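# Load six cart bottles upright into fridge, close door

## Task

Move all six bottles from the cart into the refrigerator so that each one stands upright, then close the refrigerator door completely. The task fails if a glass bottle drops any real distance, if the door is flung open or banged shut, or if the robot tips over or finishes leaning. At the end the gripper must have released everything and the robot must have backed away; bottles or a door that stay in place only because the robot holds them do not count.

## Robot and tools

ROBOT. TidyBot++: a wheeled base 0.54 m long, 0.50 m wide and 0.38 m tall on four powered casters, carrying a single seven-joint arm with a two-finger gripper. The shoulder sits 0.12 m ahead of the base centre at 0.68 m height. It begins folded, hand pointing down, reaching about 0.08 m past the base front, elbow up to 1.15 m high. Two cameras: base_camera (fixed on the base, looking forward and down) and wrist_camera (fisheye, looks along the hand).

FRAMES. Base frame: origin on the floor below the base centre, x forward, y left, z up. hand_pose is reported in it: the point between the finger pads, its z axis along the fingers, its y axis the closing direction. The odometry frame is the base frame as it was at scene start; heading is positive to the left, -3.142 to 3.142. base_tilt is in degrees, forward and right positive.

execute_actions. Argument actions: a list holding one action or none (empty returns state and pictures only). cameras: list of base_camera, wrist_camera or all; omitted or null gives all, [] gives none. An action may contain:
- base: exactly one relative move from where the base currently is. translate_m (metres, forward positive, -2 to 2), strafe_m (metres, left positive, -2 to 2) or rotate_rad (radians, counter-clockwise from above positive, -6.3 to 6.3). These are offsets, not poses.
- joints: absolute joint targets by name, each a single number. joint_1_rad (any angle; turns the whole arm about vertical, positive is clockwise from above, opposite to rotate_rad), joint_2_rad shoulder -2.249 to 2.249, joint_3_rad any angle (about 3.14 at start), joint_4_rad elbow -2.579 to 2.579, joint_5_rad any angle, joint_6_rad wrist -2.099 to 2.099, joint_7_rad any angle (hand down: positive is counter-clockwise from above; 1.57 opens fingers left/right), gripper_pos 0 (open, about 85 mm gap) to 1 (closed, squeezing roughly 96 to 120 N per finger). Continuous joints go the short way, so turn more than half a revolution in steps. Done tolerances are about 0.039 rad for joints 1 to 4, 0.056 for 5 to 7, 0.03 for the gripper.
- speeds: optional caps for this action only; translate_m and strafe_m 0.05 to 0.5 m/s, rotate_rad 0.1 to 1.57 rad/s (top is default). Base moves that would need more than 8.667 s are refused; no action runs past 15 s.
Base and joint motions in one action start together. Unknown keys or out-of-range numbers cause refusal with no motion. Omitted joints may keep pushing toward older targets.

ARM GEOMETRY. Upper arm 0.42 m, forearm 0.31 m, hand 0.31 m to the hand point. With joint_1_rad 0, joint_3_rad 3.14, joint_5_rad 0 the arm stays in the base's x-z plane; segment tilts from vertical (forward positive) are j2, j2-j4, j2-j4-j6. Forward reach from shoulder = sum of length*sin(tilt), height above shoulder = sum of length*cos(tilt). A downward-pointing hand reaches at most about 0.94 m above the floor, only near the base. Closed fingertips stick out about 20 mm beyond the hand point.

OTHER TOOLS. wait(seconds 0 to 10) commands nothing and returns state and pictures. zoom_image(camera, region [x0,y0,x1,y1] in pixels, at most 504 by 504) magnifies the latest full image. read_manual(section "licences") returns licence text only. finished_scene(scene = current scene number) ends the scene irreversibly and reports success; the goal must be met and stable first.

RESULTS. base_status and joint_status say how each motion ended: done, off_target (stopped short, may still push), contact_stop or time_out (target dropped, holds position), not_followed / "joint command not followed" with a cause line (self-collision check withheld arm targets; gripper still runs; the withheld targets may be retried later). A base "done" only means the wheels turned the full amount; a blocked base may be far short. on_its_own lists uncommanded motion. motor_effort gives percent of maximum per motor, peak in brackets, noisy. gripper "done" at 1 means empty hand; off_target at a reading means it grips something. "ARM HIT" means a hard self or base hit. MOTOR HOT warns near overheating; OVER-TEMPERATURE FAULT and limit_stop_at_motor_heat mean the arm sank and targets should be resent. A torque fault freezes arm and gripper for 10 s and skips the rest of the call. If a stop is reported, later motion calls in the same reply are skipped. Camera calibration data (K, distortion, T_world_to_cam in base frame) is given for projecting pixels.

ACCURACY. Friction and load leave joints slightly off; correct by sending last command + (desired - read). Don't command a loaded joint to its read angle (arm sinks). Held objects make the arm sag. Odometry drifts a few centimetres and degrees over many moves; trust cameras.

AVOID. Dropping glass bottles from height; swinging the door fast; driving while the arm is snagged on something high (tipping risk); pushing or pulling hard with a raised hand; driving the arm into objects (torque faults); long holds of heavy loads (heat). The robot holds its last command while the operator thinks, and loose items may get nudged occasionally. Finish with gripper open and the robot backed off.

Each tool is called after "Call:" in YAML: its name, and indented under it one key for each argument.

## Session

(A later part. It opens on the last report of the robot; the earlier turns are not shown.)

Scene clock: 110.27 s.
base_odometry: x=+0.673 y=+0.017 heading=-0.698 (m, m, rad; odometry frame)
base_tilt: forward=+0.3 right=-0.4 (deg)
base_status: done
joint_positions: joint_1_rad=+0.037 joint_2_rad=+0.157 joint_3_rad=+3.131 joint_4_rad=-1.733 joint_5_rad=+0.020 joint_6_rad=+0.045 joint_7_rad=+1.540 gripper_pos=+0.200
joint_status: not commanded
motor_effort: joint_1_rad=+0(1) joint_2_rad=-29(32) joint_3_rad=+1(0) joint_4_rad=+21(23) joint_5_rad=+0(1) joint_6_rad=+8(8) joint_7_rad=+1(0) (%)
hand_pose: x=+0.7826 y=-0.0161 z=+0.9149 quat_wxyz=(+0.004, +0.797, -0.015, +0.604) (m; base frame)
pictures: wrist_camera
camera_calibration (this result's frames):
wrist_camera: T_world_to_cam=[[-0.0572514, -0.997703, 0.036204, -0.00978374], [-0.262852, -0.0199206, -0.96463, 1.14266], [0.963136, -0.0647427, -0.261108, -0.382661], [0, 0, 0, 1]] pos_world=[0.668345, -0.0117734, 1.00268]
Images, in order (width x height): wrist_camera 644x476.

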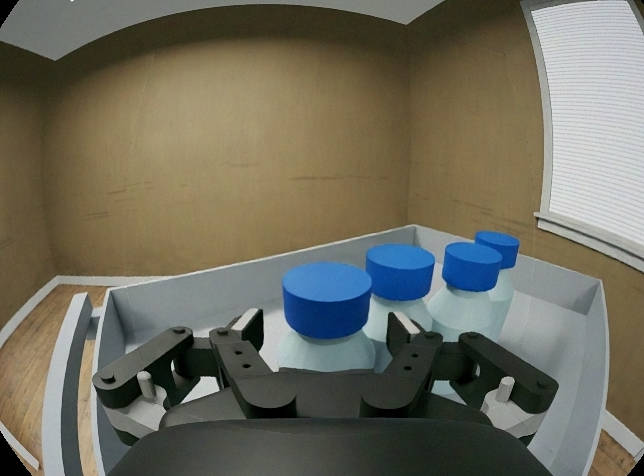

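Call:
execute_actions:
  actions:
    - {"base":{"translate_m":0.02}}
  cameras: []

Call:
execute_actions:
  actions:
    - {"joints":{"gripper_pos":1}}
  cameras: ["wrist_camera"]

Call:
execute_actions:
  actions:
    - {"joints":{"joint_2_rad":0.0,"joint_4_rad":-1.34,"joint_6_rad":-0.39}}
  cameras: []

Call:
execute_actions:
  actions:
    - {"base":{"rotate_rad":1.62},"speeds":{"rotate_rad":1.2}}
  cameras: []

Call:
execute_actions:
  actions:
    - {"base":{"translate_m":0.85}}

Scene clock: 113.70 s.
base_odometry: x=+0.689 y=+0.004 heading=-0.698 (m, m, rad; odometry frame)
base_tilt: forward=+0.3 right=-0.4 (deg)
base_status: done
joint_positions: joint_1_rad=+0.037 joint_2_rad=+0.163 joint_3_rad=+3.131 joint_4_rad=-1.733 joint_5_rad=+0.020 joint_6_rad=+0.046 joint_7_rad=+1.540 gripper_pos=+0.200
joint_status: not commanded
motor_effort: joint_1_rad=+1(2) joint_2_rad=-29(34) joint_3_rad=+1(2) joint_4_rad=+21(23) joint_5_rad=-1(1) joint_6_rad=+7(9) joint_7_rad=+0(0) (%)
hand_pose: x=+0.7842 y=-0.0162 z=+0.9105 quat_wxyz=(+0.004, +0.799, -0.015, +0.602) (m; base frame)
pictures: none
No camera images: the call's "cameras" was empty. Leave "cameras" out to get every camera's image.

Scene clock: 114.70 s.
base_odometry: x=+0.689 y=+0.004 heading=-0.698 (m, m, rad; odometry frame)
base_tilt: forward=+0.4 right=-0.4 (deg)
base_status: not commanded
joint_positions: joint_1_rad=+0.037 joint_2_rad=+0.163 joint_3_rad=+3.131 joint_4_rad=-1.733 joint_5_rad=+0.020 joint_6_rad=+0.047 joint_7_rad=+1.540 gripper_pos=+0.449
joint_status: gripper_pos off_target (ended at +0.449, target +1.000)
motor_effort: joint_1_rad=+0(2) joint_2_rad=-29(30) joint_3_rad=+1(1) joint_4_rad=+22(22) joint_5_rad=-1(0) joint_6_rad=+8(8) joint_7_rad=+0(0) (%)
hand_pose: x=+0.7842 y=-0.0162 z=+0.9110 quat_wxyz=(+0.004, +0.798, -0.015, +0.602) (m; base frame)
pictures: wrist_camera
camera_calibration (this result's frames):
wrist_camera: T_world_to_cam=[[-0.0570424, -0.997713, 0.0362758, -0.00982529], [-0.26756, -0.0197288, -0.963339, 1.14185], [0.961851, -0.0646571, -0.265822, -0.379981], [0, 0, 0, 1]] pos_world=[0.670437, -0.011844, 0.999334]
Images, in order (width x height): wrist_camera 644x476.

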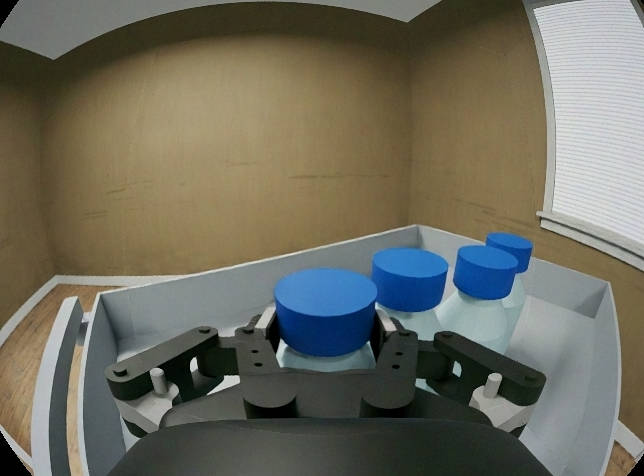

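Scene clock: 116.43 s.
base_odometry: x=+0.689 y=+0.004 heading=-0.698 (m, m, rad; odometry frame)
base_tilt: forward=+0.3 right=-0.4 (deg)
base_status: not commanded
joint_positions: joint_1_rad=+0.037 joint_2_rad=+0.016 joint_3_rad=+3.131 joint_4_rad=-1.362 joint_5_rad=+0.020 joint_6_rad=-0.382 joint_7_rad=+1.540 gripper_pos=+0.449
joint_status: all done
motor_effort: joint_1_rad=+0(3) joint_2_rad=-28(37) joint_3_rad=+1(3) joint_4_rad=+25(29) joint_5_rad=+0(0) joint_6_rad=+11(11) joint_7_rad=+0(1) (%)
hand_pose: x=+0.7397 y=-0.0172 z=+1.1044 quat_wxyz=(+0.007, +0.770, -0.017, +0.637) (m; base frame)
pictures: none
No camera images: the call's "cameras" was empty. Leave "cameras" out to get every camera's image.

Scene clock: 118.87 s.
base_odometry: x=+0.689 y=+0.004 heading=+0.922 (m, m, rad; odometry frame)
base_tilt: forward=+0.4 right=-0.4 (deg)
base_status: done
joint_positions: joint_1_rad=+0.035 joint_2_rad=+0.017 joint_3_rad=+3.127 joint_4_rad=-1.362 joint_5_rad=+0.020 joint_6_rad=-0.383 joint_7_rad=+1.540 gripper_pos=+0.449
joint_status: not commanded
motor_effort: joint_1_rad=+0(3) joint_2_rad=-28(31) joint_3_rad=+1(3) joint_4_rad=+25(26) joint_5_rad=+0(0) joint_6_rad=+11(11) joint_7_rad=+0(0) (%)
hand_pose: x=+0.7402 y=-0.0140 z=+1.1034 quat_wxyz=(+0.006, +0.771, -0.015, +0.637) (m; base frame)
pictures: none
No camera images: the call's "cameras" was empty. Leave "cameras" out to get every camera's image.

Scene clock: 121.93 s.
base_odometry: x=+1.202 y=+0.682 heading=+0.922 (m, m, rad; odometry frame)
base_tilt: forward=+0.4 right=-0.4 (deg)
base_status: done
joint_positions: joint_1_rad=+0.035 joint_2_rad=+0.021 joint_3_rad=+3.127 joint_4_rad=-1.362 joint_5_rad=+0.020 joint_6_rad=-0.386 joint_7_rad=+1.540 gripper_pos=+0.449
joint_status: not commanded
motor_effort: joint_1_rad=+1(0) joint_2_rad=-29(32) joint_3_rad=+1(0) joint_4_rad=+26(27) joint_5_rad=+0(1) joint_6_rad=+11(11) joint_7_rad=+1(0) (%)
hand_pose: x=+0.7416 y=-0.0140 z=+1.1001 quat_wxyz=(+0.006, +0.773, -0.015, +0.634) (m; base frame)
pictures: base_camera, wrist_camera
camera_calibration (this result's frames):
wrist_camera: T_world_to_cam=[[-0.063175, -0.997378, 0.0352959, -0.0113408], [-0.18942, -0.0227406, -0.981633, 1.27478], [0.979862, -0.0687004, -0.187487, -0.388106], [0, 0, 0, 1]] pos_world=[0.621043, -0.00898465, 1.17901]
Images, in order (width x height): base_camera 644x364, wrist_camera 644x476.

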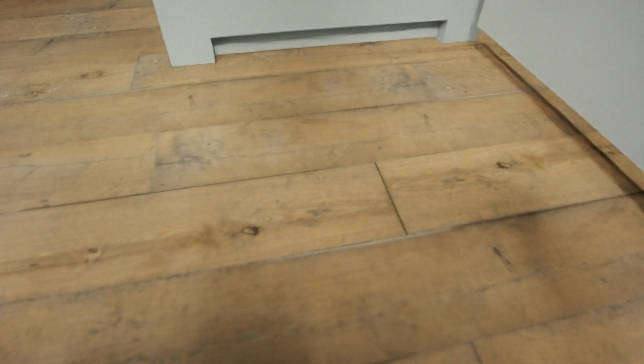

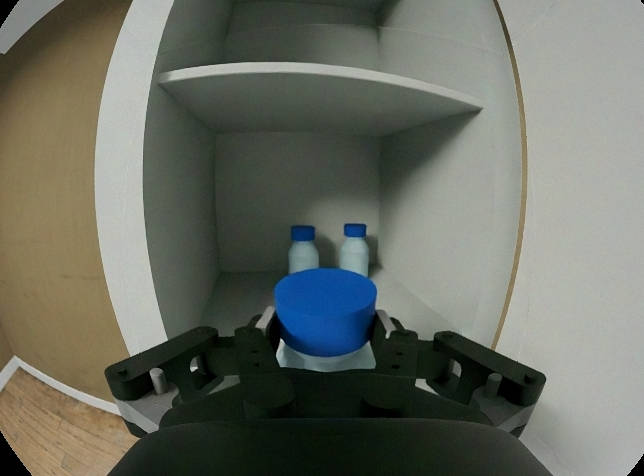

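Call:
execute_actions:
  actions:
    - {"base":{"strafe_m":-0.065},"speeds":{"strafe_m":0.2}}
  cameras: []

Call:
execute_actions:
  actions:
    - {"base":{"translate_m":0.345},"speeds":{"translate_m":0.3}}
  cameras: []

Call:
execute_actions:
  actions:
    - {"joints":{"joint_2_rad":0.105}}

Scene clock: 125.40 s.
base_odometry: x=+1.254 y=+0.643 heading=+0.922 (m, m, rad; odometry frame)
base_tilt: forward=+0.4 right=-0.4 (deg)
base_status: done
joint_positions: joint_1_rad=+0.036 joint_2_rad=+0.021 joint_3_rad=+3.133 joint_4_rad=-1.362 joint_5_rad=+0.020 joint_6_rad=-0.386 joint_7_rad=+1.540 gripper_pos=+0.449
joint_status: not commanded
motor_effort: joint_1_rad=+0(3) joint_2_rad=-28(29) joint_3_rad=+0(5) joint_4_rad=+25(26) joint_5_rad=+0(0) joint_6_rad=+11(11) joint_7_rad=+0(0) (%)
hand_pose: x=+0.7415 y=-0.0185 z=+1.1000 quat_wxyz=(+0.008, +0.773, -0.018, +0.634) (m; base frame)
pictures: none
No camera images: the call's "cameras" was empty. Leave "cameras" out to get every camera's image.

Scene clock: 127.53 s.
base_odometry: x=+1.462 y=+0.918 heading=+0.922 (m, m, rad; odometry frame)
base_tilt: forward=+0.4 right=-0.4 (deg)
base_status: done
joint_positions: joint_1_rad=+0.036 joint_2_rad=+0.022 joint_3_rad=+3.133 joint_4_rad=-1.361 joint_5_rad=+0.020 joint_6_rad=-0.387 joint_7_rad=+1.540 gripper_pos=+0.449
joint_status: not commanded
motor_effort: joint_1_rad=+0(1) joint_2_rad=-29(32) joint_3_rad=+1(2) joint_4_rad=+26(27) joint_5_rad=+0(0) joint_6_rad=+11(12) joint_7_rad=+0(0) (%)
hand_pose: x=+0.7418 y=-0.0185 z=+1.0994 quat_wxyz=(+0.008, +0.774, -0.018, +0.633) (m; base frame)
pictures: none
No camera images: the call's "cameras" was empty. Leave "cameras" out to get every camera's image.

Scene clock: 128.63 s.
base_odometry: x=+1.462 y=+0.918 heading=+0.922 (m, m, rad; odometry frame)
base_tilt: forward=+0.3 right=-0.4 (deg)
base_status: not commanded
joint_positions: joint_1_rad=+0.036 joint_2_rad=+0.109 joint_3_rad=+3.134 joint_4_rad=-1.355 joint_5_rad=+0.020 joint_6_rad=-0.382 joint_7_rad=+1.539 gripper_pos=+0.449
joint_status: all done
motor_effort: joint_1_rad=+0(2) joint_2_rad=-31(34) joint_3_rad=+1(2) joint_4_rad=+26(26) joint_5_rad=-1(0) joint_6_rad=+10(11) joint_7_rad=+0(1) (%)
hand_pose: x=+0.7763 y=-0.0198 z=+1.0492 quat_wxyz=(+0.007, +0.797, -0.019, +0.603) (m; base frame)
pictures: base_camera, wrist_camera
camera_calibration (this result's frames):
wrist_camera: T_world_to_cam=[[-0.0678168, -0.996994, 0.0374582, -0.011797], [-0.264592, -0.0182278, -0.964188, 1.27146], [0.961973, -0.0752993, -0.262561, -0.339576], [0, 0, 0, 1]] pos_world=[0.662281, -0.0141556, 1.13721]
Images, in order (width x height): base_camera 644x364, wrist_camera 644x476.

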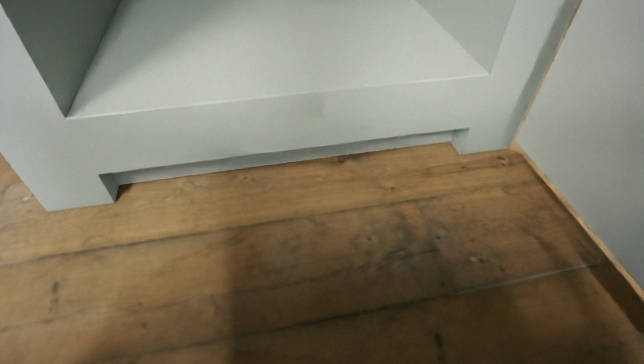

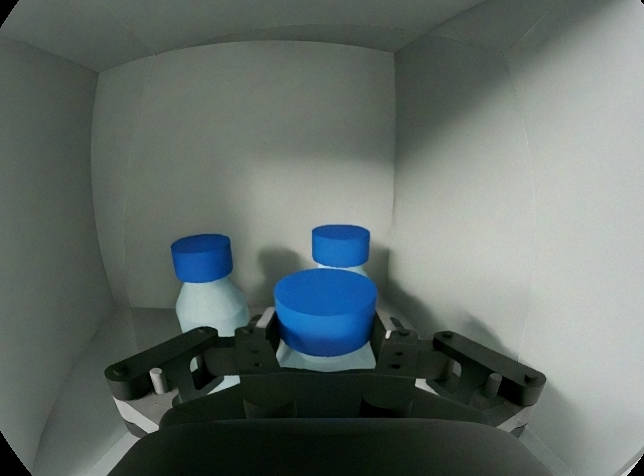

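Call:
execute_actions:
  actions:
    - {"joints":{"gripper_pos":0.15}}
  cameras: []

Call:
execute_actions:
  actions:
    - {"base":{"translate_m":-1.245}}
  cameras: []

Call:
execute_actions:
  actions:
    - {"base":{"rotate_rad":-1.62}}
  cameras: []

Call:
execute_actions:
  actions:
    - {"base":{"translate_m":-0.11}}
  cameras: []

Call:
execute_actions:
  actions:
    - {"joints":{"joint_2_rad":0.155,"joint_4_rad":-1.74,"joint_6_rad":0.07,"gripper_pos":0.2}}
  cameras: ["wrist_camera"]

Scene clock: 134.43 s.
base_odometry: x=+1.462 y=+0.918 heading=+0.922 (m, m, rad; odometry frame)
base_tilt: forward=+0.4 right=-0.4 (deg)
base_status: not commanded
joint_positions: joint_1_rad=+0.036 joint_2_rad=+0.109 joint_3_rad=+3.134 joint_4_rad=-1.351 joint_5_rad=+0.020 joint_6_rad=-0.382 joint_7_rad=+1.539 gripper_pos=+0.150
joint_status: all done
motor_effort: joint_1_rad=+0(0) joint_2_rad=-28(33) joint_3_rad=+1(1) joint_4_rad=+22(25) joint_5_rad=-1(0) joint_6_rad=+8(10) joint_7_rad=+0(0) (%)
hand_pose: x=+0.7766 y=-0.0199 z=+1.0517 quat_wxyz=(+0.007, +0.796, -0.019, +0.605) (m; base frame)
pictures: none
No camera images: the call's "cameras" was empty. Leave "cameras" out to get every camera's image.

Scene clock: 138.43 s.
base_odometry: x=+0.711 y=-0.075 heading=+0.922 (m, m, rad; odometry frame)
base_tilt: forward=+0.4 right=-0.4 (deg)
base_status: done
joint_positions: joint_1_rad=+0.036 joint_2_rad=+0.106 joint_3_rad=+3.133 joint_4_rad=-1.350 joint_5_rad=+0.020 joint_6_rad=-0.382 joint_7_rad=+1.539 gripper_pos=+0.150
joint_status: not commanded
motor_effort: joint_1_rad=+1(2) joint_2_rad=-27(33) joint_3_rad=+1(2) joint_4_rad=+21(23) joint_5_rad=-1(0) joint_6_rad=+8(8) joint_7_rad=+1(0) (%)
hand_pose: x=+0.7757 y=-0.0196 z=+1.0539 quat_wxyz=(+0.007, +0.795, -0.019, +0.606) (m; base frame)
pictures: none
No camera images: the call's "cameras" was empty. Leave "cameras" out to get every camera's image.

Scene clock: 140.93 s.
base_odometry: x=+0.711 y=-0.075 heading=-0.698 (m, m, rad; odometry frame)
base_tilt: forward=+0.4 right=-0.4 (deg)
base_status: done
joint_positions: joint_1_rad=+0.041 joint_2_rad=+0.109 joint_3_rad=+3.136 joint_4_rad=-1.350 joint_5_rad=+0.020 joint_6_rad=-0.382 joint_7_rad=+1.539 gripper_pos=+0.150
joint_status: not commanded
motor_effort: joint_1_rad=+0(4) joint_2_rad=-28(32) joint_3_rad=+1(3) joint_4_rad=+22(23) joint_5_rad=+0(0) joint_6_rad=+8(8) joint_7_rad=+1(0) (%)
hand_pose: x=+0.7765 y=-0.0251 z=+1.0522 quat_wxyz=(+0.010, +0.796, -0.022, +0.605) (m; base frame)
pictures: none
No camera images: the call's "cameras" was empty. Leave "cameras" out to get every camera's image.

Scene clock: 142.23 s.
base_odometry: x=+0.626 y=-0.004 heading=-0.698 (m, m, rad; odometry frame)
base_tilt: forward=+0.4 right=-0.4 (deg)
base_status: done
joint_positions: joint_1_rad=+0.041 joint_2_rad=+0.100 joint_3_rad=+3.136 joint_4_rad=-1.349 joint_5_rad=+0.020 joint_6_rad=-0.382 joint_7_rad=+1.539 gripper_pos=+0.150
joint_status: not commanded
motor_effort: joint_1_rad=+1(0) joint_2_rad=-27(34) joint_3_rad=+1(0) joint_4_rad=+22(23) joint_5_rad=-1(1) joint_6_rad=+8(8) joint_7_rad=+1(0) (%)
hand_pose: x=+0.7733 y=-0.0250 z=+1.0582 quat_wxyz=(+0.010, +0.793, -0.022, +0.609) (m; base frame)
pictures: none
No camera images: the call's "cameras" was empty. Leave "cameras" out to get every camera's image.

Scene clock: 143.80 s.
base_odometry: x=+0.626 y=-0.004 heading=-0.698 (m, m, rad; odometry frame)
base_tilt: forward=+0.4 right=-0.4 (deg)
base_status: not commanded
joint_positions: joint_1_rad=+0.041 joint_2_rad=+0.146 joint_3_rad=+3.136 joint_4_rad=-1.731 joint_5_rad=+0.020 joint_6_rad=+0.044 joint_7_rad=+1.539 gripper_pos=+0.200
joint_status: all done
motor_effort: joint_1_rad=+0(0) joint_2_rad=-28(30) joint_3_rad=+1(1) joint_4_rad=+21(23) joint_5_rad=-1(0) joint_6_rad=+8(9) joint_7_rad=+0(0) (%)
hand_pose: x=+0.7801 y=-0.0226 z=+0.9223 quat_wxyz=(+0.007, +0.793, -0.019, +0.608) (m; base frame)
pictures: wrist_camera
camera_calibration (this result's frames):
wrist_camera: T_world_to_cam=[[-0.0679141, -0.997031, 0.03629, -0.00838298], [-0.252929, -0.0179799, -0.967318, 1.14381], [0.965098, -0.0748733, -0.250957, -0.389846], [0, 0, 0, 1]] pos_world=[0.664974, -0.0169814, 1.0089]
Images, in order (width x height): wrist_camera 644x476.

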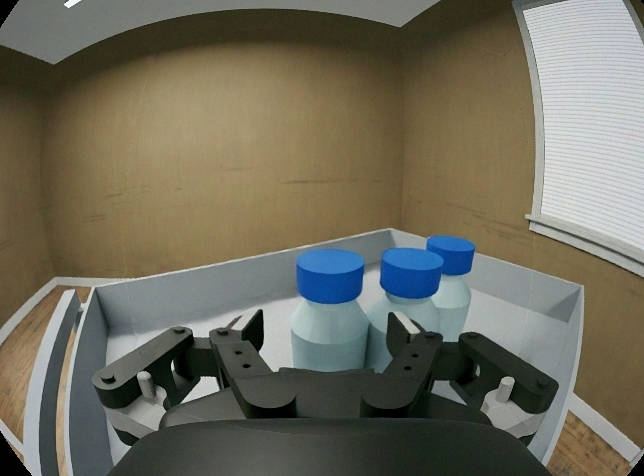

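Call:
execute_actions:
  actions:
    - {"base":{"translate_m":0.05},"joints":{"joint_2_rad":0.165},"speeds":{"translate_m":0.1}}
  cameras: ["wrist_camera"]

Scene clock: 146.63 s.
base_odometry: x=+0.665 y=-0.036 heading=-0.698 (m, m, rad; odometry frame)
base_tilt: forward=+0.4 right=-0.4 (deg)
base_status: done
joint_positions: joint_1_rad=+0.041 joint_2_rad=+0.156 joint_3_rad=+3.136 joint_4_rad=-1.731 joint_5_rad=+0.020 joint_6_rad=+0.045 joint_7_rad=+1.539 gripper_pos=+0.200
joint_status: all done
motor_effort: joint_1_rad=+0(1) joint_2_rad=-29(31) joint_3_rad=+1(2) joint_4_rad=+22(22) joint_5_rad=-1(1) joint_6_rad=+8(8) joint_7_rad=+0(0) (%)
hand_pose: x=+0.7824 y=-0.0227 z=+0.9163 quat_wxyz=(+0.007, +0.796, -0.019, +0.605) (m; base frame)
pictures: wrist_camera
camera_calibration (this result's frames):
wrist_camera: T_world_to_cam=[[-0.0675834, -0.997046, 0.0365028, -0.00854908], [-0.26116, -0.0176322, -0.965135, 1.143], [0.962927, -0.0747601, -0.259197, -0.384356], [0, 0, 0, 1]] pos_world=[0.668035, -0.0171047, 1.00384]
Images, in order (width x height): wrist_camera 644x476.

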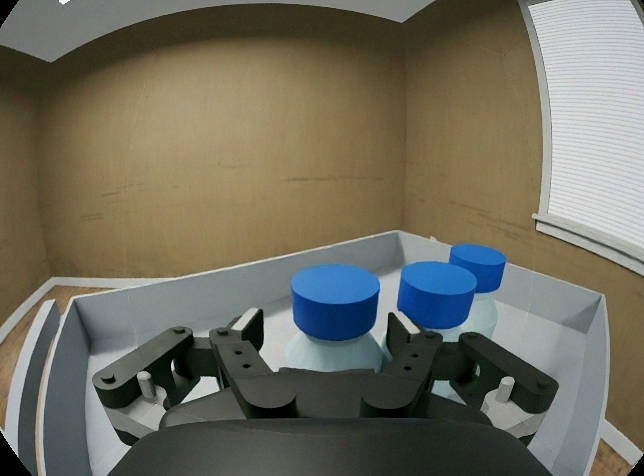

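Call:
execute_actions:
  actions:
    - {"base":{"translate_m":0.02},"speeds":{"translate_m":0.07}}
  cameras: []

Call:
execute_actions:
  actions:
    - {"joints":{"gripper_pos":1}}
  cameras: ["wrist_camera"]

Call:
execute_actions:
  actions:
    - {"joints":{"joint_2_rad":0.0,"joint_4_rad":-1.34,"joint_6_rad":-0.39}}
  cameras: []

Call:
execute_actions:
  actions:
    - {"base":{"translate_m":-0.075}}
  cameras: []

Call:
execute_actions:
  actions:
    - {"base":{"rotate_rad":1.62},"speeds":{"rotate_rad":1.2}}
  cameras: []

Call:
execute_actions:
  actions:
    - {"base":{"translate_m":0.9}}

Scene clock: 151.33 s.
base_odometry: x=+0.680 y=-0.049 heading=-0.697 (m, m, rad; odometry frame)
base_tilt: forward=+0.4 right=-0.3 (deg)
base_status: done
joint_positions: joint_1_rad=+0.041 joint_2_rad=+0.160 joint_3_rad=+3.136 joint_4_rad=-1.732 joint_5_rad=+0.020 joint_6_rad=+0.045 joint_7_rad=+1.539 gripper_pos=+0.200
joint_status: not commanded
motor_effort: joint_1_rad=+0(1) joint_2_rad=-29(32) joint_3_rad=+0(0) joint_4_rad=+21(23) joint_5_rad=+0(1) joint_6_rad=+8(8) joint_7_rad=+0(1) (%)
hand_pose: x=+0.7835 y=-0.0227 z=+0.9131 quat_wxyz=(+0.007, +0.797, -0.019, +0.603) (m; base frame)
pictures: none
No camera images: the call's "cameras" was empty. Leave "cameras" out to get every camera's image.

Scene clock: 152.33 s.
base_odometry: x=+0.680 y=-0.049 heading=-0.697 (m, m, rad; odometry frame)
base_tilt: forward=+0.4 right=-0.4 (deg)
base_status: not commanded
joint_positions: joint_1_rad=+0.041 joint_2_rad=+0.160 joint_3_rad=+3.136 joint_4_rad=-1.732 joint_5_rad=+0.020 joint_6_rad=+0.048 joint_7_rad=+1.539 gripper_pos=+0.453
joint_status: gripper_pos off_target (ended at +0.453, target +1.000)
motor_effort: joint_1_rad=+0(2) joint_2_rad=-28(29) joint_3_rad=+0(2) joint_4_rad=+21(21) joint_5_rad=+0(0) joint_6_rad=+8(8) joint_7_rad=+0(0) (%)
hand_pose: x=+0.7838 y=-0.0228 z=+0.9140 quat_wxyz=(+0.007, +0.797, -0.019, +0.604) (m; base frame)
pictures: wrist_camera
camera_calibration (this result's frames):
wrist_camera: T_world_to_cam=[[-0.06752, -0.997049, 0.0365239, -0.00851488], [-0.262875, -0.0175359, -0.96467, 1.14205], [0.962464, -0.0747357, -0.260916, -0.38434], [0, 0, 0, 1]] pos_world=[0.669556, -0.0171868, 1.00174]
Images, in order (width x height): wrist_camera 644x476.

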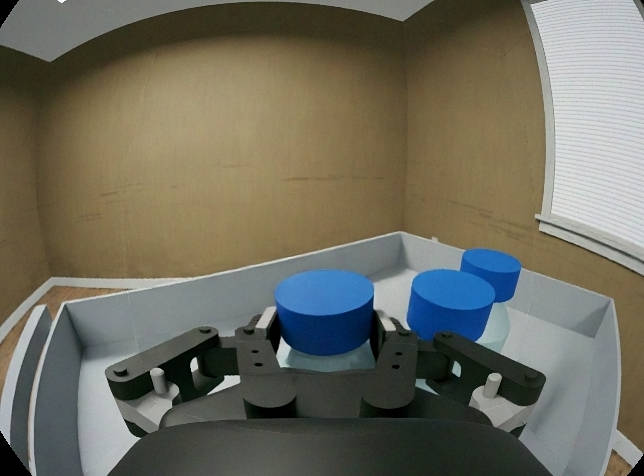

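Scene clock: 154.10 s.
base_odometry: x=+0.680 y=-0.049 heading=-0.697 (m, m, rad; odometry frame)
base_tilt: forward=+0.3 right=-0.4 (deg)
base_status: not commanded
joint_positions: joint_1_rad=+0.041 joint_2_rad=+0.023 joint_3_rad=+3.135 joint_4_rad=-1.367 joint_5_rad=+0.020 joint_6_rad=-0.388 joint_7_rad=+1.538 gripper_pos=+0.453
joint_status: all done
motor_effort: joint_1_rad=+0(2) joint_2_rad=-29(40) joint_3_rad=+1(3) joint_4_rad=+27(27) joint_5_rad=+0(1) joint_6_rad=+12(11) joint_7_rad=+0(1) (%)
hand_pose: x=+0.7419 y=-0.0227 z=+1.0951 quat_wxyz=(+0.010, +0.776, -0.021, +0.630) (m; base frame)
pictures: none
No camera images: the call's "cameras" was empty. Leave "cameras" out to get every camera's image.

Scene clock: 155.33 s.
base_odometry: x=+0.622 y=-0.001 heading=-0.698 (m, m, rad; odometry frame)
base_tilt: forward=+0.4 right=-0.4 (deg)
base_status: done
joint_positions: joint_1_rad=+0.041 joint_2_rad=+0.021 joint_3_rad=+3.135 joint_4_rad=-1.367 joint_5_rad=+0.020 joint_6_rad=-0.391 joint_7_rad=+1.538 gripper_pos=+0.453
joint_status: not commanded
motor_effort: joint_1_rad=+0(1) joint_2_rad=-29(33) joint_3_rad=+1(2) joint_4_rad=+26(28) joint_5_rad=+0(0) joint_6_rad=+11(13) joint_7_rad=+0(1) (%)
hand_pose: x=+0.7410 y=-0.0227 z=+1.0952 quat_wxyz=(+0.010, +0.777, -0.021, +0.630) (m; base frame)
pictures: none
No camera images: the call's "cameras" was empty. Leave "cameras" out to get every camera's image.

Scene clock: 157.80 s.
base_odometry: x=+0.622 y=-0.001 heading=+0.922 (m, m, rad; odometry frame)
base_tilt: forward=+0.4 right=-0.4 (deg)
base_status: done
joint_positions: joint_1_rad=+0.037 joint_2_rad=+0.025 joint_3_rad=+3.127 joint_4_rad=-1.367 joint_5_rad=+0.020 joint_6_rad=-0.391 joint_7_rad=+1.538 gripper_pos=+0.453
joint_status: not commanded
motor_effort: joint_1_rad=+0(4) joint_2_rad=-30(33) joint_3_rad=+1(2) joint_4_rad=+26(26) joint_5_rad=+0(0) joint_6_rad=+12(12) joint_7_rad=+0(0) (%)
hand_pose: x=+0.7428 y=-0.0151 z=+1.0927 quat_wxyz=(+0.006, +0.778, -0.017, +0.628) (m; base frame)
pictures: none
No camera images: the call's "cameras" was empty. Leave "cameras" out to get every camera's image.

Scene clock: 160.97 s.
base_odometry: x=+1.166 y=+0.717 heading=+0.923 (m, m, rad; odometry frame)
base_tilt: forward=+0.4 right=-0.4 (deg)
base_status: done
joint_positions: joint_1_rad=+0.037 joint_2_rad=+0.028 joint_3_rad=+3.127 joint_4_rad=-1.367 joint_5_rad=+0.020 joint_6_rad=-0.393 joint_7_rad=+1.538 gripper_pos=+0.453
joint_status: not commanded
motor_effort: joint_1_rad=+0(0) joint_2_rad=-30(33) joint_3_rad=+1(0) joint_4_rad=+27(27) joint_5_rad=-1(0) joint_6_rad=+12(12) joint_7_rad=+0(1) (%)
hand_pose: x=+0.7441 y=-0.0151 z=+1.0900 quat_wxyz=(+0.006, +0.780, -0.017, +0.626) (m; base frame)
pictures: base_camera, wrist_camera
camera_calibration (this result's frames):
wrist_camera: T_world_to_cam=[[-0.0645, -0.997329, 0.0342699, -0.00980006], [-0.208848, -0.0200901, -0.977742, 1.27558], [0.975819, -0.0702215, -0.206994, -0.368297], [0, 0, 0, 1]] pos_world=[0.625162, -0.0100097, 1.17129]
Images, in order (width x height): base_camera 644x364, wrist_camera 644x476.

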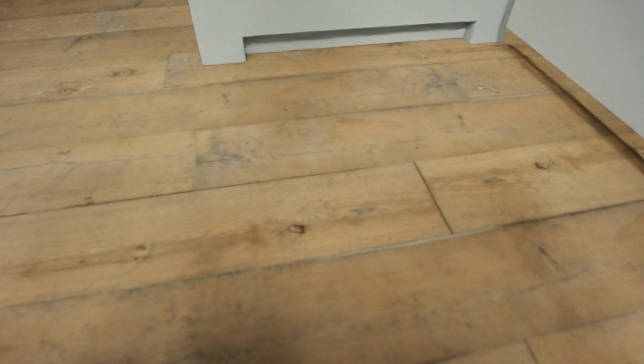

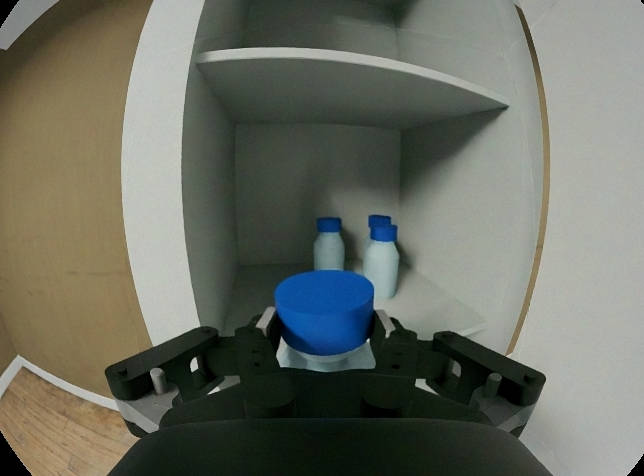

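Call:
execute_actions:
  actions:
    - {"base":{"translate_m":0.335},"speeds":{"translate_m":0.3}}
  cameras: []

Call:
execute_actions:
  actions:
    - {"joints":{"joint_2_rad":0.095}}
  cameras: []

Call:
execute_actions:
  actions:
    - {"joints":{"gripper_pos":0.15}}
  cameras: ["wrist_camera"]

Call:
execute_actions:
  actions:
    - {"base":{"translate_m":-1.31}}
  cameras: []

Call:
execute_actions:
  actions:
    - {"base":{"rotate_rad":-1.62}}
  cameras: []

Call:
execute_actions:
  actions:
    - {"base":{"translate_m":-0.03},"joints":{"joint_2_rad":0.16,"joint_4_rad":-1.74,"joint_6_rad":0.07}}
  cameras: ["wrist_camera"]

Scene clock: 166.40 s.
base_odometry: x=+1.368 y=+0.984 heading=+0.923 (m, m, rad; odometry frame)
base_tilt: forward=+0.4 right=-0.4 (deg)
base_status: done
joint_positions: joint_1_rad=+0.037 joint_2_rad=+0.029 joint_3_rad=+3.127 joint_4_rad=-1.367 joint_5_rad=+0.020 joint_6_rad=-0.394 joint_7_rad=+1.538 gripper_pos=+0.453
joint_status: not commanded
motor_effort: joint_1_rad=+1(2) joint_2_rad=-30(33) joint_3_rad=+1(0) joint_4_rad=+27(27) joint_5_rad=-1(0) joint_6_rad=+12(12) joint_7_rad=+0(0) (%)
hand_pose: x=+0.7441 y=-0.0151 z=+1.0897 quat_wxyz=(+0.006, +0.780, -0.017, +0.626) (m; base frame)
pictures: none
No camera images: the call's "cameras" was empty. Leave "cameras" out to get every camera's image.

Scene clock: 167.40 s.
base_odometry: x=+1.368 y=+0.984 heading=+0.923 (m, m, rad; odometry frame)
base_tilt: forward=+0.3 right=-0.4 (deg)
base_status: not commanded
joint_positions: joint_1_rad=+0.037 joint_2_rad=+0.099 joint_3_rad=+3.128 joint_4_rad=-1.358 joint_5_rad=+0.020 joint_6_rad=-0.388 joint_7_rad=+1.538 gripper_pos=+0.453
joint_status: all done
motor_effort: joint_1_rad=+0(3) joint_2_rad=-28(34) joint_3_rad=+1(2) joint_4_rad=+22(27) joint_5_rad=+0(1) joint_6_rad=+8(12) joint_7_rad=+1(0) (%)
hand_pose: x=+0.7720 y=-0.0167 z=+1.0522 quat_wxyz=(+0.005, +0.797, -0.018, +0.604) (m; base frame)
pictures: none
No camera images: the call's "cameras" was empty. Leave "cameras" out to get every camera's image.

Scene clock: 168.43 s.
base_odometry: x=+1.368 y=+0.984 heading=+0.923 (m, m, rad; odometry frame)
base_tilt: forward=+0.4 right=-0.4 (deg)
base_status: not commanded
joint_positions: joint_1_rad=+0.037 joint_2_rad=+0.099 joint_3_rad=+3.128 joint_4_rad=-1.352 joint_5_rad=+0.020 joint_6_rad=-0.388 joint_7_rad=+1.538 gripper_pos=+0.150
joint_status: all done
motor_effort: joint_1_rad=+0(1) joint_2_rad=-28(34) joint_3_rad=+1(0) joint_4_rad=+22(27) joint_5_rad=-1(0) joint_6_rad=+8(11) joint_7_rad=+0(0) (%)
hand_pose: x=+0.7725 y=-0.0168 z=+1.0557 quat_wxyz=(+0.005, +0.795, -0.017, +0.606) (m; base frame)
pictures: wrist_camera
camera_calibration (this result's frames):
wrist_camera: T_world_to_cam=[[-0.0636693, -0.997343, 0.0354002, -0.0102537], [-0.25791, -0.0178232, -0.966005, 1.2735], [0.964069, -0.0706349, -0.25609, -0.342326], [0, 0, 0, 1]] pos_world=[0.657822, -0.0117088, 1.14291]
Images, in order (width x height): wrist_camera 644x476.

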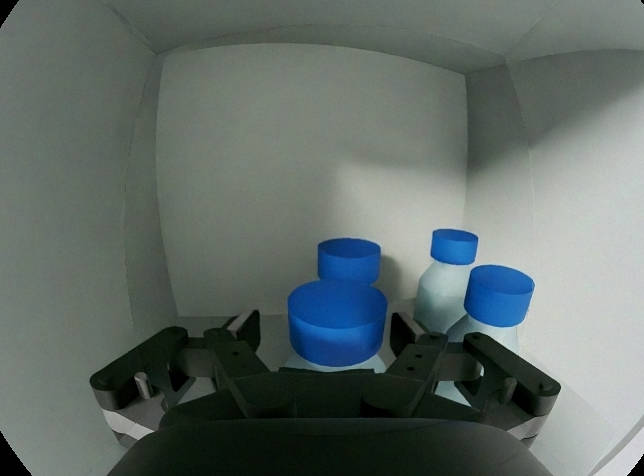

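Scene clock: 172.57 s.
base_odometry: x=+0.578 y=-0.062 heading=+0.924 (m, m, rad; odometry frame)
base_tilt: forward=+0.3 right=-0.3 (deg)
base_status: done
joint_positions: joint_1_rad=+0.037 joint_2_rad=+0.096 joint_3_rad=+3.128 joint_4_rad=-1.350 joint_5_rad=+0.020 joint_6_rad=-0.388 joint_7_rad=+1.538 gripper_pos=+0.150
joint_status: not commanded
motor_effort: joint_1_rad=+0(2) joint_2_rad=-27(32) joint_3_rad=+1(2) joint_4_rad=+22(23) joint_5_rad=-1(0) joint_6_rad=+8(8) joint_7_rad=+0(1) (%)
hand_pose: x=+0.7714 y=-0.0168 z=+1.0583 quat_wxyz=(+0.005, +0.794, -0.018, +0.608) (m; base frame)
pictures: none
No camera images: the call's "cameras" was empty. Leave "cameras" out to get every camera's image.

Scene clock: 175.07 s.
base_odometry: x=+0.578 y=-0.062 heading=-0.696 (m, m, rad; odometry frame)
base_tilt: forward=+0.4 right=-0.4 (deg)
base_status: done
joint_positions: joint_1_rad=+0.041 joint_2_rad=+0.099 joint_3_rad=+3.136 joint_4_rad=-1.350 joint_5_rad=+0.020 joint_6_rad=-0.388 joint_7_rad=+1.538 gripper_pos=+0.150
joint_status: not commanded
motor_effort: joint_1_rad=+0(4) joint_2_rad=-28(32) joint_3_rad=+1(3) joint_4_rad=+21(22) joint_5_rad=+0(0) joint_6_rad=+8(8) joint_7_rad=+0(0) (%)
hand_pose: x=+0.7723 y=-0.0244 z=+1.0566 quat_wxyz=(+0.009, +0.795, -0.022, +0.607) (m; base frame)
pictures: none
No camera images: the call's "cameras" was empty. Leave "cameras" out to get every camera's image.

Scene clock: 176.67 s.
base_odometry: x=+0.555 y=-0.042 heading=-0.697 (m, m, rad; odometry frame)
base_tilt: forward=+0.4 right=-0.4 (deg)
base_status: done
joint_positions: joint_1_rad=+0.041 joint_2_rad=+0.153 joint_3_rad=+3.136 joint_4_rad=-1.732 joint_5_rad=+0.020 joint_6_rad=+0.044 joint_7_rad=+1.538 gripper_pos=+0.150
joint_status: all done
motor_effort: joint_1_rad=+0(1) joint_2_rad=-29(33) joint_3_rad=+1(0) joint_4_rad=+21(24) joint_5_rad=+0(1) joint_6_rad=+8(9) joint_7_rad=+1(0) (%)
hand_pose: x=+0.7818 y=-0.0221 z=+0.9175 quat_wxyz=(+0.006, +0.796, -0.019, +0.605) (m; base frame)
pictures: wrist_camera
camera_calibration (this result's frames):
wrist_camera: T_world_to_cam=[[-0.0671057, -0.997128, 0.0351075, -0.00712946], [-0.259746, -0.0165146, -0.965536, 1.14335], [0.963343, -0.0739119, -0.257891, -0.384897], [0, 0, 0, 1]] pos_world=[0.66729, -0.0166756, 1.00493]
Images, in order (width x height): wrist_camera 644x476.

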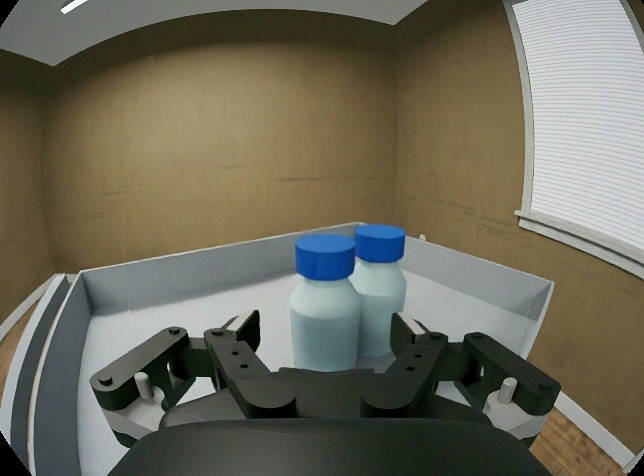

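Call:
execute_actions:
  actions:
    - {"base":{"translate_m":0.1},"speeds":{"translate_m":0.15}}
  cameras: ["wrist_camera"]

Call:
execute_actions:
  actions:
    - {"joints":{"gripper_pos":1}}
  cameras: ["wrist_camera"]

Call:
execute_actions:
  actions:
    - {"joints":{"joint_2_rad":0.0,"joint_4_rad":-1.34,"joint_6_rad":-0.39}}
  cameras: []

Call:
execute_actions:
  actions:
    - {"base":{"rotate_rad":1.62},"speeds":{"rotate_rad":1.2}}
  cameras: []

Call:
execute_actions:
  actions:
    - {"base":{"translate_m":0.98}}

Scene clock: 180.93 s.
base_odometry: x=+0.632 y=-0.107 heading=-0.697 (m, m, rad; odometry frame)
base_tilt: forward=+0.4 right=-0.4 (deg)
base_status: done
joint_positions: joint_1_rad=+0.041 joint_2_rad=+0.156 joint_3_rad=+3.136 joint_4_rad=-1.732 joint_5_rad=+0.020 joint_6_rad=+0.045 joint_7_rad=+1.538 gripper_pos=+0.150
joint_status: not commanded
motor_effort: joint_1_rad=+0(2) joint_2_rad=-29(32) joint_3_rad=+1(1) joint_4_rad=+22(22) joint_5_rad=-1(1) joint_6_rad=+8(8) joint_7_rad=+0(0) (%)
hand_pose: x=+0.7826 y=-0.0221 z=+0.9158 quat_wxyz=(+0.006, +0.796, -0.019, +0.605) (m; base frame)
pictures: wrist_camera
camera_calibration (this result's frames):
wrist_camera: T_world_to_cam=[[-0.0669497, -0.997138, 0.0351352, -0.00714696], [-0.261649, -0.016436, -0.965023, 1.14288], [0.962838, -0.0738011, -0.2598, -0.383965], [0, 0, 0, 1]] pos_world=[0.668253, -0.0166791, 1.00341]
Images, in order (width x height): wrist_camera 644x476.

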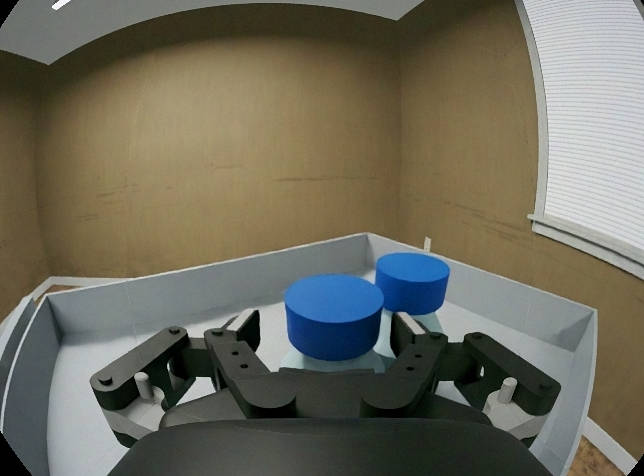

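Scene clock: 181.97 s.
base_odometry: x=+0.632 y=-0.107 heading=-0.697 (m, m, rad; odometry frame)
base_tilt: forward=+0.4 right=-0.4 (deg)
base_status: not commanded
joint_positions: joint_1_rad=+0.041 joint_2_rad=+0.156 joint_3_rad=+3.136 joint_4_rad=-1.732 joint_5_rad=+0.020 joint_6_rad=+0.047 joint_7_rad=+1.538 gripper_pos=+0.460
joint_status: gripper_pos off_target (ended at +0.460, target +1.000)
motor_effort: joint_1_rad=-1(3) joint_2_rad=-28(29) joint_3_rad=-1(2) joint_4_rad=+22(21) joint_5_rad=-1(1) joint_6_rad=+8(8) joint_7_rad=+1(1) (%)
hand_pose: x=+0.7828 y=-0.0221 z=+0.9164 quat_wxyz=(+0.006, +0.796, -0.019, +0.606) (m; base frame)
pictures: wrist_camera
camera_calibration (this result's frames):
wrist_camera: T_world_to_cam=[[-0.0669876, -0.997138, 0.0350492, -0.00704276], [-0.259466, -0.0165101, -0.965611, 1.14242], [0.963426, -0.0737781, -0.257618, -0.38643], [0, 0, 0, 1]] pos_world=[0.668243, -0.0166712, 1.00383]
Images, in order (width x height): wrist_camera 644x476.

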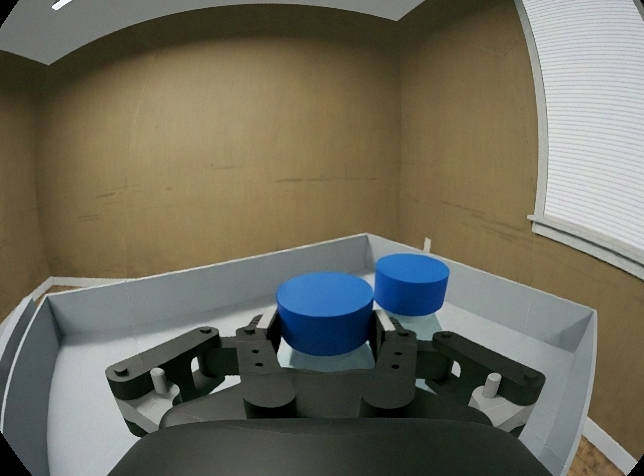

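Scene clock: 183.63 s.
base_odometry: x=+0.632 y=-0.107 heading=-0.697 (m, m, rad; odometry frame)
base_tilt: forward=+0.4 right=-0.4 (deg)
base_status: not commanded
joint_positions: joint_1_rad=+0.041 joint_2_rad=+0.020 joint_3_rad=+3.135 joint_4_rad=-1.365 joint_5_rad=+0.020 joint_6_rad=-0.386 joint_7_rad=+1.538 gripper_pos=+0.460
joint_status: all done
motor_effort: joint_1_rad=+0(1) joint_2_rad=-30(39) joint_3_rad=+1(0) joint_4_rad=+26(28) joint_5_rad=+0(0) joint_6_rad=+11(12) joint_7_rad=-1(0) (%)
hand_pose: x=+0.7411 y=-0.0227 z=+1.0983 quat_wxyz=(+0.010, +0.774, -0.021, +0.633) (m; base frame)
pictures: none
No camera images: the call's "cameras" was empty. Leave "cameras" out to get every camera's image.

Scene clock: 186.10 s.
base_odometry: x=+0.632 y=-0.107 heading=+0.923 (m, m, rad; odometry frame)
base_tilt: forward=+0.4 right=-0.4 (deg)
base_status: done
joint_positions: joint_1_rad=+0.037 joint_2_rad=+0.022 joint_3_rad=+3.127 joint_4_rad=-1.365 joint_5_rad=+0.020 joint_6_rad=-0.387 joint_7_rad=+1.538 gripper_pos=+0.460
joint_status: not commanded
motor_effort: joint_1_rad=+0(3) joint_2_rad=-29(32) joint_3_rad=+1(2) joint_4_rad=+27(26) joint_5_rad=+0(1) joint_6_rad=+11(11) joint_7_rad=+1(0) (%)
hand_pose: x=+0.7417 y=-0.0152 z=+1.0972 quat_wxyz=(+0.006, +0.775, -0.017, +0.632) (m; base frame)
pictures: none
No camera images: the call's "cameras" was empty. Leave "cameras" out to get every camera's image.

Scene clock: 189.43 s.
base_odometry: x=+1.223 y=+0.675 heading=+0.923 (m, m, rad; odometry frame)
base_tilt: forward=+0.4 right=-0.4 (deg)
base_status: done
joint_positions: joint_1_rad=+0.037 joint_2_rad=+0.025 joint_3_rad=+3.127 joint_4_rad=-1.365 joint_5_rad=+0.020 joint_6_rad=-0.390 joint_7_rad=+1.538 gripper_pos=+0.460
joint_status: not commanded
motor_effort: joint_1_rad=+0(0) joint_2_rad=-30(33) joint_3_rad=+1(0) joint_4_rad=+26(28) joint_5_rad=+0(0) joint_6_rad=+11(12) joint_7_rad=+0(1) (%)
hand_pose: x=+0.7429 y=-0.0153 z=+1.0941 quat_wxyz=(+0.006, +0.777, -0.017, +0.629) (m; base frame)
pictures: base_camera, wrist_camera
camera_calibration (this result's frames):
wrist_camera: T_world_to_cam=[[-0.0651199, -0.9973, 0.0339367, -0.0093687], [-0.200707, -0.0202236, -0.979443, 1.2752], [0.977485, -0.0705925, -0.198848, -0.376496], [0, 0, 0, 1]] pos_world=[0.623351, -0.0101321, 1.17444]
Images, in order (width x height): base_camera 644x364, wrist_camera 644x476.

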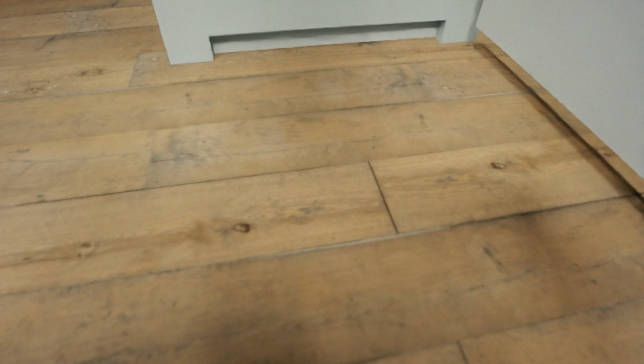

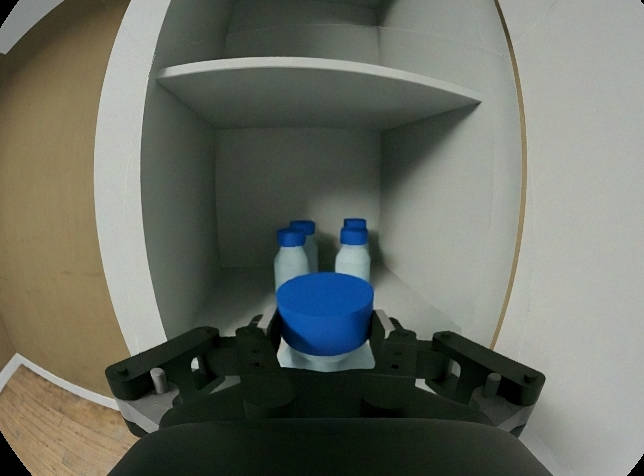

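Call:
execute_actions:
  actions:
    - {"base":{"strafe_m":-0.06},"speeds":{"strafe_m":0.2}}
  cameras: []

Call:
execute_actions:
  actions:
    - {"base":{"translate_m":0.265},"speeds":{"translate_m":0.3}}
  cameras: []

Call:
execute_actions:
  actions:
    - {"joints":{"joint_2_rad":0.095}}
  cameras: []

Call:
execute_actions:
  actions:
    - {"joints":{"gripper_pos":0.15}}

Call:
execute_actions:
  actions:
    - {"base":{"translate_m":-1.3}}
  cameras: []

Call:
execute_actions:
  actions:
    - {"base":{"rotate_rad":-1.62}}
  cameras: []

Call:
execute_actions:
  actions:
    - {"base":{"translate_m":-0.1}}
  cameras: []

Call:
execute_actions:
  actions:
    - {"joints":{"joint_2_rad":0.165,"joint_4_rad":-1.74,"joint_6_rad":0.07}}
  cameras: ["wrist_camera"]

Scene clock: 193.43 s.
base_odometry: x=+1.271 y=+0.639 heading=+0.924 (m, m, rad; odometry frame)
base_tilt: forward=+0.4 right=-0.4 (deg)
base_status: done
joint_positions: joint_1_rad=+0.037 joint_2_rad=+0.025 joint_3_rad=+3.134 joint_4_rad=-1.365 joint_5_rad=+0.020 joint_6_rad=-0.390 joint_7_rad=+1.538 gripper_pos=+0.460
joint_status: not commanded
motor_effort: joint_1_rad=+0(3) joint_2_rad=-29(30) joint_3_rad=+0(4) joint_4_rad=+26(27) joint_5_rad=-1(0) joint_6_rad=+11(12) joint_7_rad=+0(0) (%)
hand_pose: x=+0.7429 y=-0.0195 z=+1.0941 quat_wxyz=(+0.008, +0.777, -0.019, +0.629) (m; base frame)
pictures: none
No camera images: the call's "cameras" was empty. Leave "cameras" out to get every camera's image.

Scene clock: 195.30 s.
base_odometry: x=+1.431 y=+0.851 heading=+0.923 (m, m, rad; odometry frame)
base_tilt: forward=+0.4 right=-0.3 (deg)
base_status: done
joint_positions: joint_1_rad=+0.037 joint_2_rad=+0.026 joint_3_rad=+3.134 joint_4_rad=-1.365 joint_5_rad=+0.020 joint_6_rad=-0.391 joint_7_rad=+1.538 gripper_pos=+0.460
joint_status: not commanded
motor_effort: joint_1_rad=+0(1) joint_2_rad=-30(33) joint_3_rad=+1(1) joint_4_rad=+27(28) joint_5_rad=+0(1) joint_6_rad=+11(12) joint_7_rad=+1(0) (%)
hand_pose: x=+0.7432 y=-0.0195 z=+1.0933 quat_wxyz=(+0.008, +0.777, -0.019, +0.629) (m; base frame)
pictures: none
No camera images: the call's "cameras" was empty. Leave "cameras" out to get every camera's image.

Scene clock: 196.23 s.
base_odometry: x=+1.431 y=+0.851 heading=+0.923 (m, m, rad; odometry frame)
base_tilt: forward=+0.4 right=-0.4 (deg)
base_status: not commanded
joint_positions: joint_1_rad=+0.038 joint_2_rad=+0.096 joint_3_rad=+3.134 joint_4_rad=-1.358 joint_5_rad=+0.020 joint_6_rad=-0.386 joint_7_rad=+1.538 gripper_pos=+0.460
joint_status: all done
motor_effort: joint_1_rad=+0(3) joint_2_rad=-30(33) joint_3_rad=+0(3) joint_4_rad=+23(27) joint_5_rad=+0(3) joint_6_rad=+9(11) joint_7_rad=+1(0) (%)
hand_pose: x=+0.7714 y=-0.0209 z=+1.0544 quat_wxyz=(+0.008, +0.795, -0.020, +0.606) (m; base frame)
pictures: none
No camera images: the call's "cameras" was empty. Leave "cameras" out to get every camera's image.

Scene clock: 197.27 s.
base_odometry: x=+1.431 y=+0.851 heading=+0.923 (m, m, rad; odometry frame)
base_tilt: forward=+0.4 right=-0.4 (deg)
base_status: not commanded
joint_positions: joint_1_rad=+0.038 joint_2_rad=+0.097 joint_3_rad=+3.134 joint_4_rad=-1.351 joint_5_rad=+0.020 joint_6_rad=-0.386 joint_7_rad=+1.538 gripper_pos=+0.150
joint_status: all done
motor_effort: joint_1_rad=+0(1) joint_2_rad=-27(32) joint_3_rad=+0(0) joint_4_rad=+22(26) joint_5_rad=+0(0) joint_6_rad=+8(10) joint_7_rad=+0(0) (%)
hand_pose: x=+0.7718 y=-0.0210 z=+1.0583 quat_wxyz=(+0.008, +0.793, -0.020, +0.608) (m; base frame)
pictures: base_camera, wrist_camera
camera_calibration (this result's frames):
wrist_camera: T_world_to_cam=[[-0.0706243, -0.99686, 0.0358163, -0.00963975], [-0.252959, -0.016834, -0.967331, 1.27333], [0.964896, -0.0773771, -0.250976, -0.347526], [0, 0, 0, 1]] pos_world=[0.656745, -0.0150649, 1.14485]
Images, in order (width x height): base_camera 644x364, wrist_camera 644x476.

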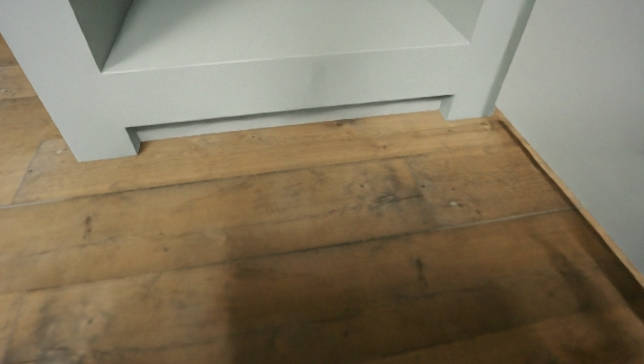

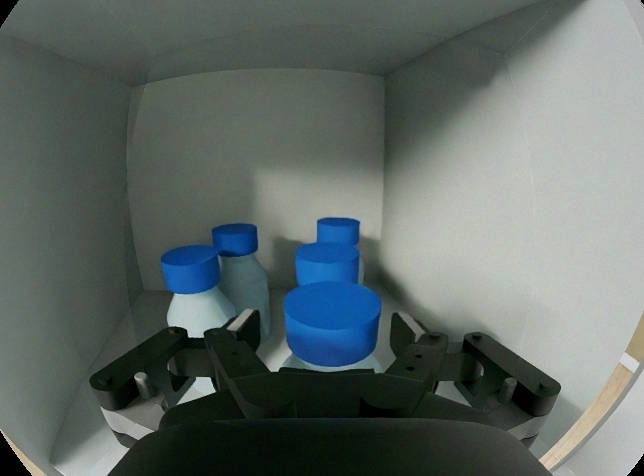

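Scene clock: 201.37 s.
base_odometry: x=+0.647 y=-0.187 heading=+0.923 (m, m, rad; odometry frame)
base_tilt: forward=+0.4 right=-0.4 (deg)
base_status: done
joint_positions: joint_1_rad=+0.038 joint_2_rad=+0.096 joint_3_rad=+3.134 joint_4_rad=-1.350 joint_5_rad=+0.020 joint_6_rad=-0.386 joint_7_rad=+1.538 gripper_pos=+0.150
joint_status: not commanded
motor_effort: joint_1_rad=+1(2) joint_2_rad=-27(32) joint_3_rad=+1(3) joint_4_rad=+21(22) joint_5_rad=+0(0) joint_6_rad=+7(8) joint_7_rad=+0(1) (%)
hand_pose: x=+0.7714 y=-0.0206 z=+1.0596 quat_wxyz=(+0.008, +0.793, -0.020, +0.609) (m; base frame)
pictures: none
No camera images: the call's "cameras" was empty. Leave "cameras" out to get every camera's image.

Scene clock: 203.87 s.
base_odometry: x=+0.647 y=-0.187 heading=-0.696 (m, m, rad; odometry frame)
base_tilt: forward=+0.4 right=-0.4 (deg)
base_status: done
joint_positions: joint_1_rad=+0.042 joint_2_rad=+0.099 joint_3_rad=+3.136 joint_4_rad=-1.350 joint_5_rad=+0.020 joint_6_rad=-0.386 joint_7_rad=+1.538 gripper_pos=+0.150
joint_status: not commanded
motor_effort: joint_1_rad=+0(4) joint_2_rad=-28(32) joint_3_rad=+1(2) joint_4_rad=+22(23) joint_5_rad=+0(0) joint_6_rad=+8(8) joint_7_rad=+0(0) (%)
hand_pose: x=+0.7724 y=-0.0252 z=+1.0577 quat_wxyz=(+0.010, +0.794, -0.023, +0.608) (m; base frame)
pictures: none
No camera images: the call's "cameras" was empty. Leave "cameras" out to get every camera's image.

Scene clock: 205.13 s.
base_odometry: x=+0.570 y=-0.122 heading=-0.697 (m, m, rad; odometry frame)
base_tilt: forward=+0.4 right=-0.4 (deg)
base_status: done
joint_positions: joint_1_rad=+0.042 joint_2_rad=+0.090 joint_3_rad=+3.136 joint_4_rad=-1.349 joint_5_rad=+0.020 joint_6_rad=-0.386 joint_7_rad=+1.538 gripper_pos=+0.150
joint_status: not commanded
motor_effort: joint_1_rad=+0(1) joint_2_rad=-27(33) joint_3_rad=+1(1) joint_4_rad=+22(24) joint_5_rad=+0(0) joint_6_rad=+8(8) joint_7_rad=+0(1) (%)
hand_pose: x=+0.7694 y=-0.0251 z=+1.0634 quat_wxyz=(+0.010, +0.791, -0.022, +0.611) (m; base frame)
pictures: none
No camera images: the call's "cameras" was empty. Leave "cameras" out to get every camera's image.

Scene clock: 206.73 s.
base_odometry: x=+0.570 y=-0.122 heading=-0.697 (m, m, rad; odometry frame)
base_tilt: forward=+0.4 right=-0.4 (deg)
base_status: not commanded
joint_positions: joint_1_rad=+0.042 joint_2_rad=+0.158 joint_3_rad=+3.136 joint_4_rad=-1.732 joint_5_rad=+0.020 joint_6_rad=+0.044 joint_7_rad=+1.538 gripper_pos=+0.150
joint_status: all done
motor_effort: joint_1_rad=+0(0) joint_2_rad=-29(31) joint_3_rad=+1(1) joint_4_rad=+21(24) joint_5_rad=+0(0) joint_6_rad=+8(8) joint_7_rad=+0(0) (%)
hand_pose: x=+0.7828 y=-0.0229 z=+0.9140 quat_wxyz=(+0.007, +0.797, -0.020, +0.603) (m; base frame)
pictures: wrist_camera
camera_calibration (this result's frames):
wrist_camera: T_world_to_cam=[[-0.0681655, -0.997048, 0.0353444, -0.00717738], [-0.265097, -0.0160521, -0.964088, 1.14305], [0.961809, -0.0750872, -0.26322, -0.380768], [0, 0, 0, 1]] pos_world=[0.668754, -0.0173988, 1.00202]
Images, in order (width x height): wrist_camera 644x476.

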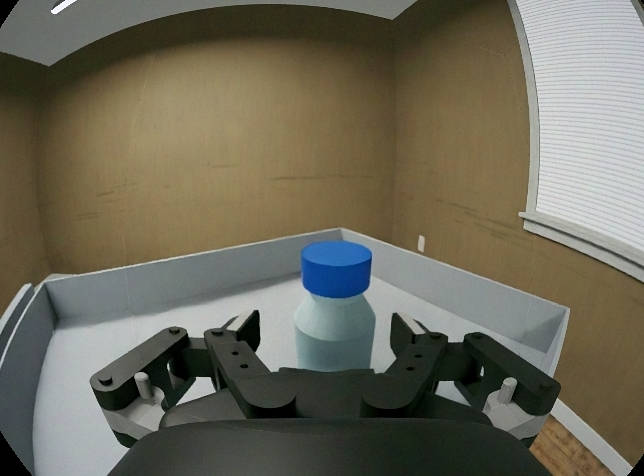

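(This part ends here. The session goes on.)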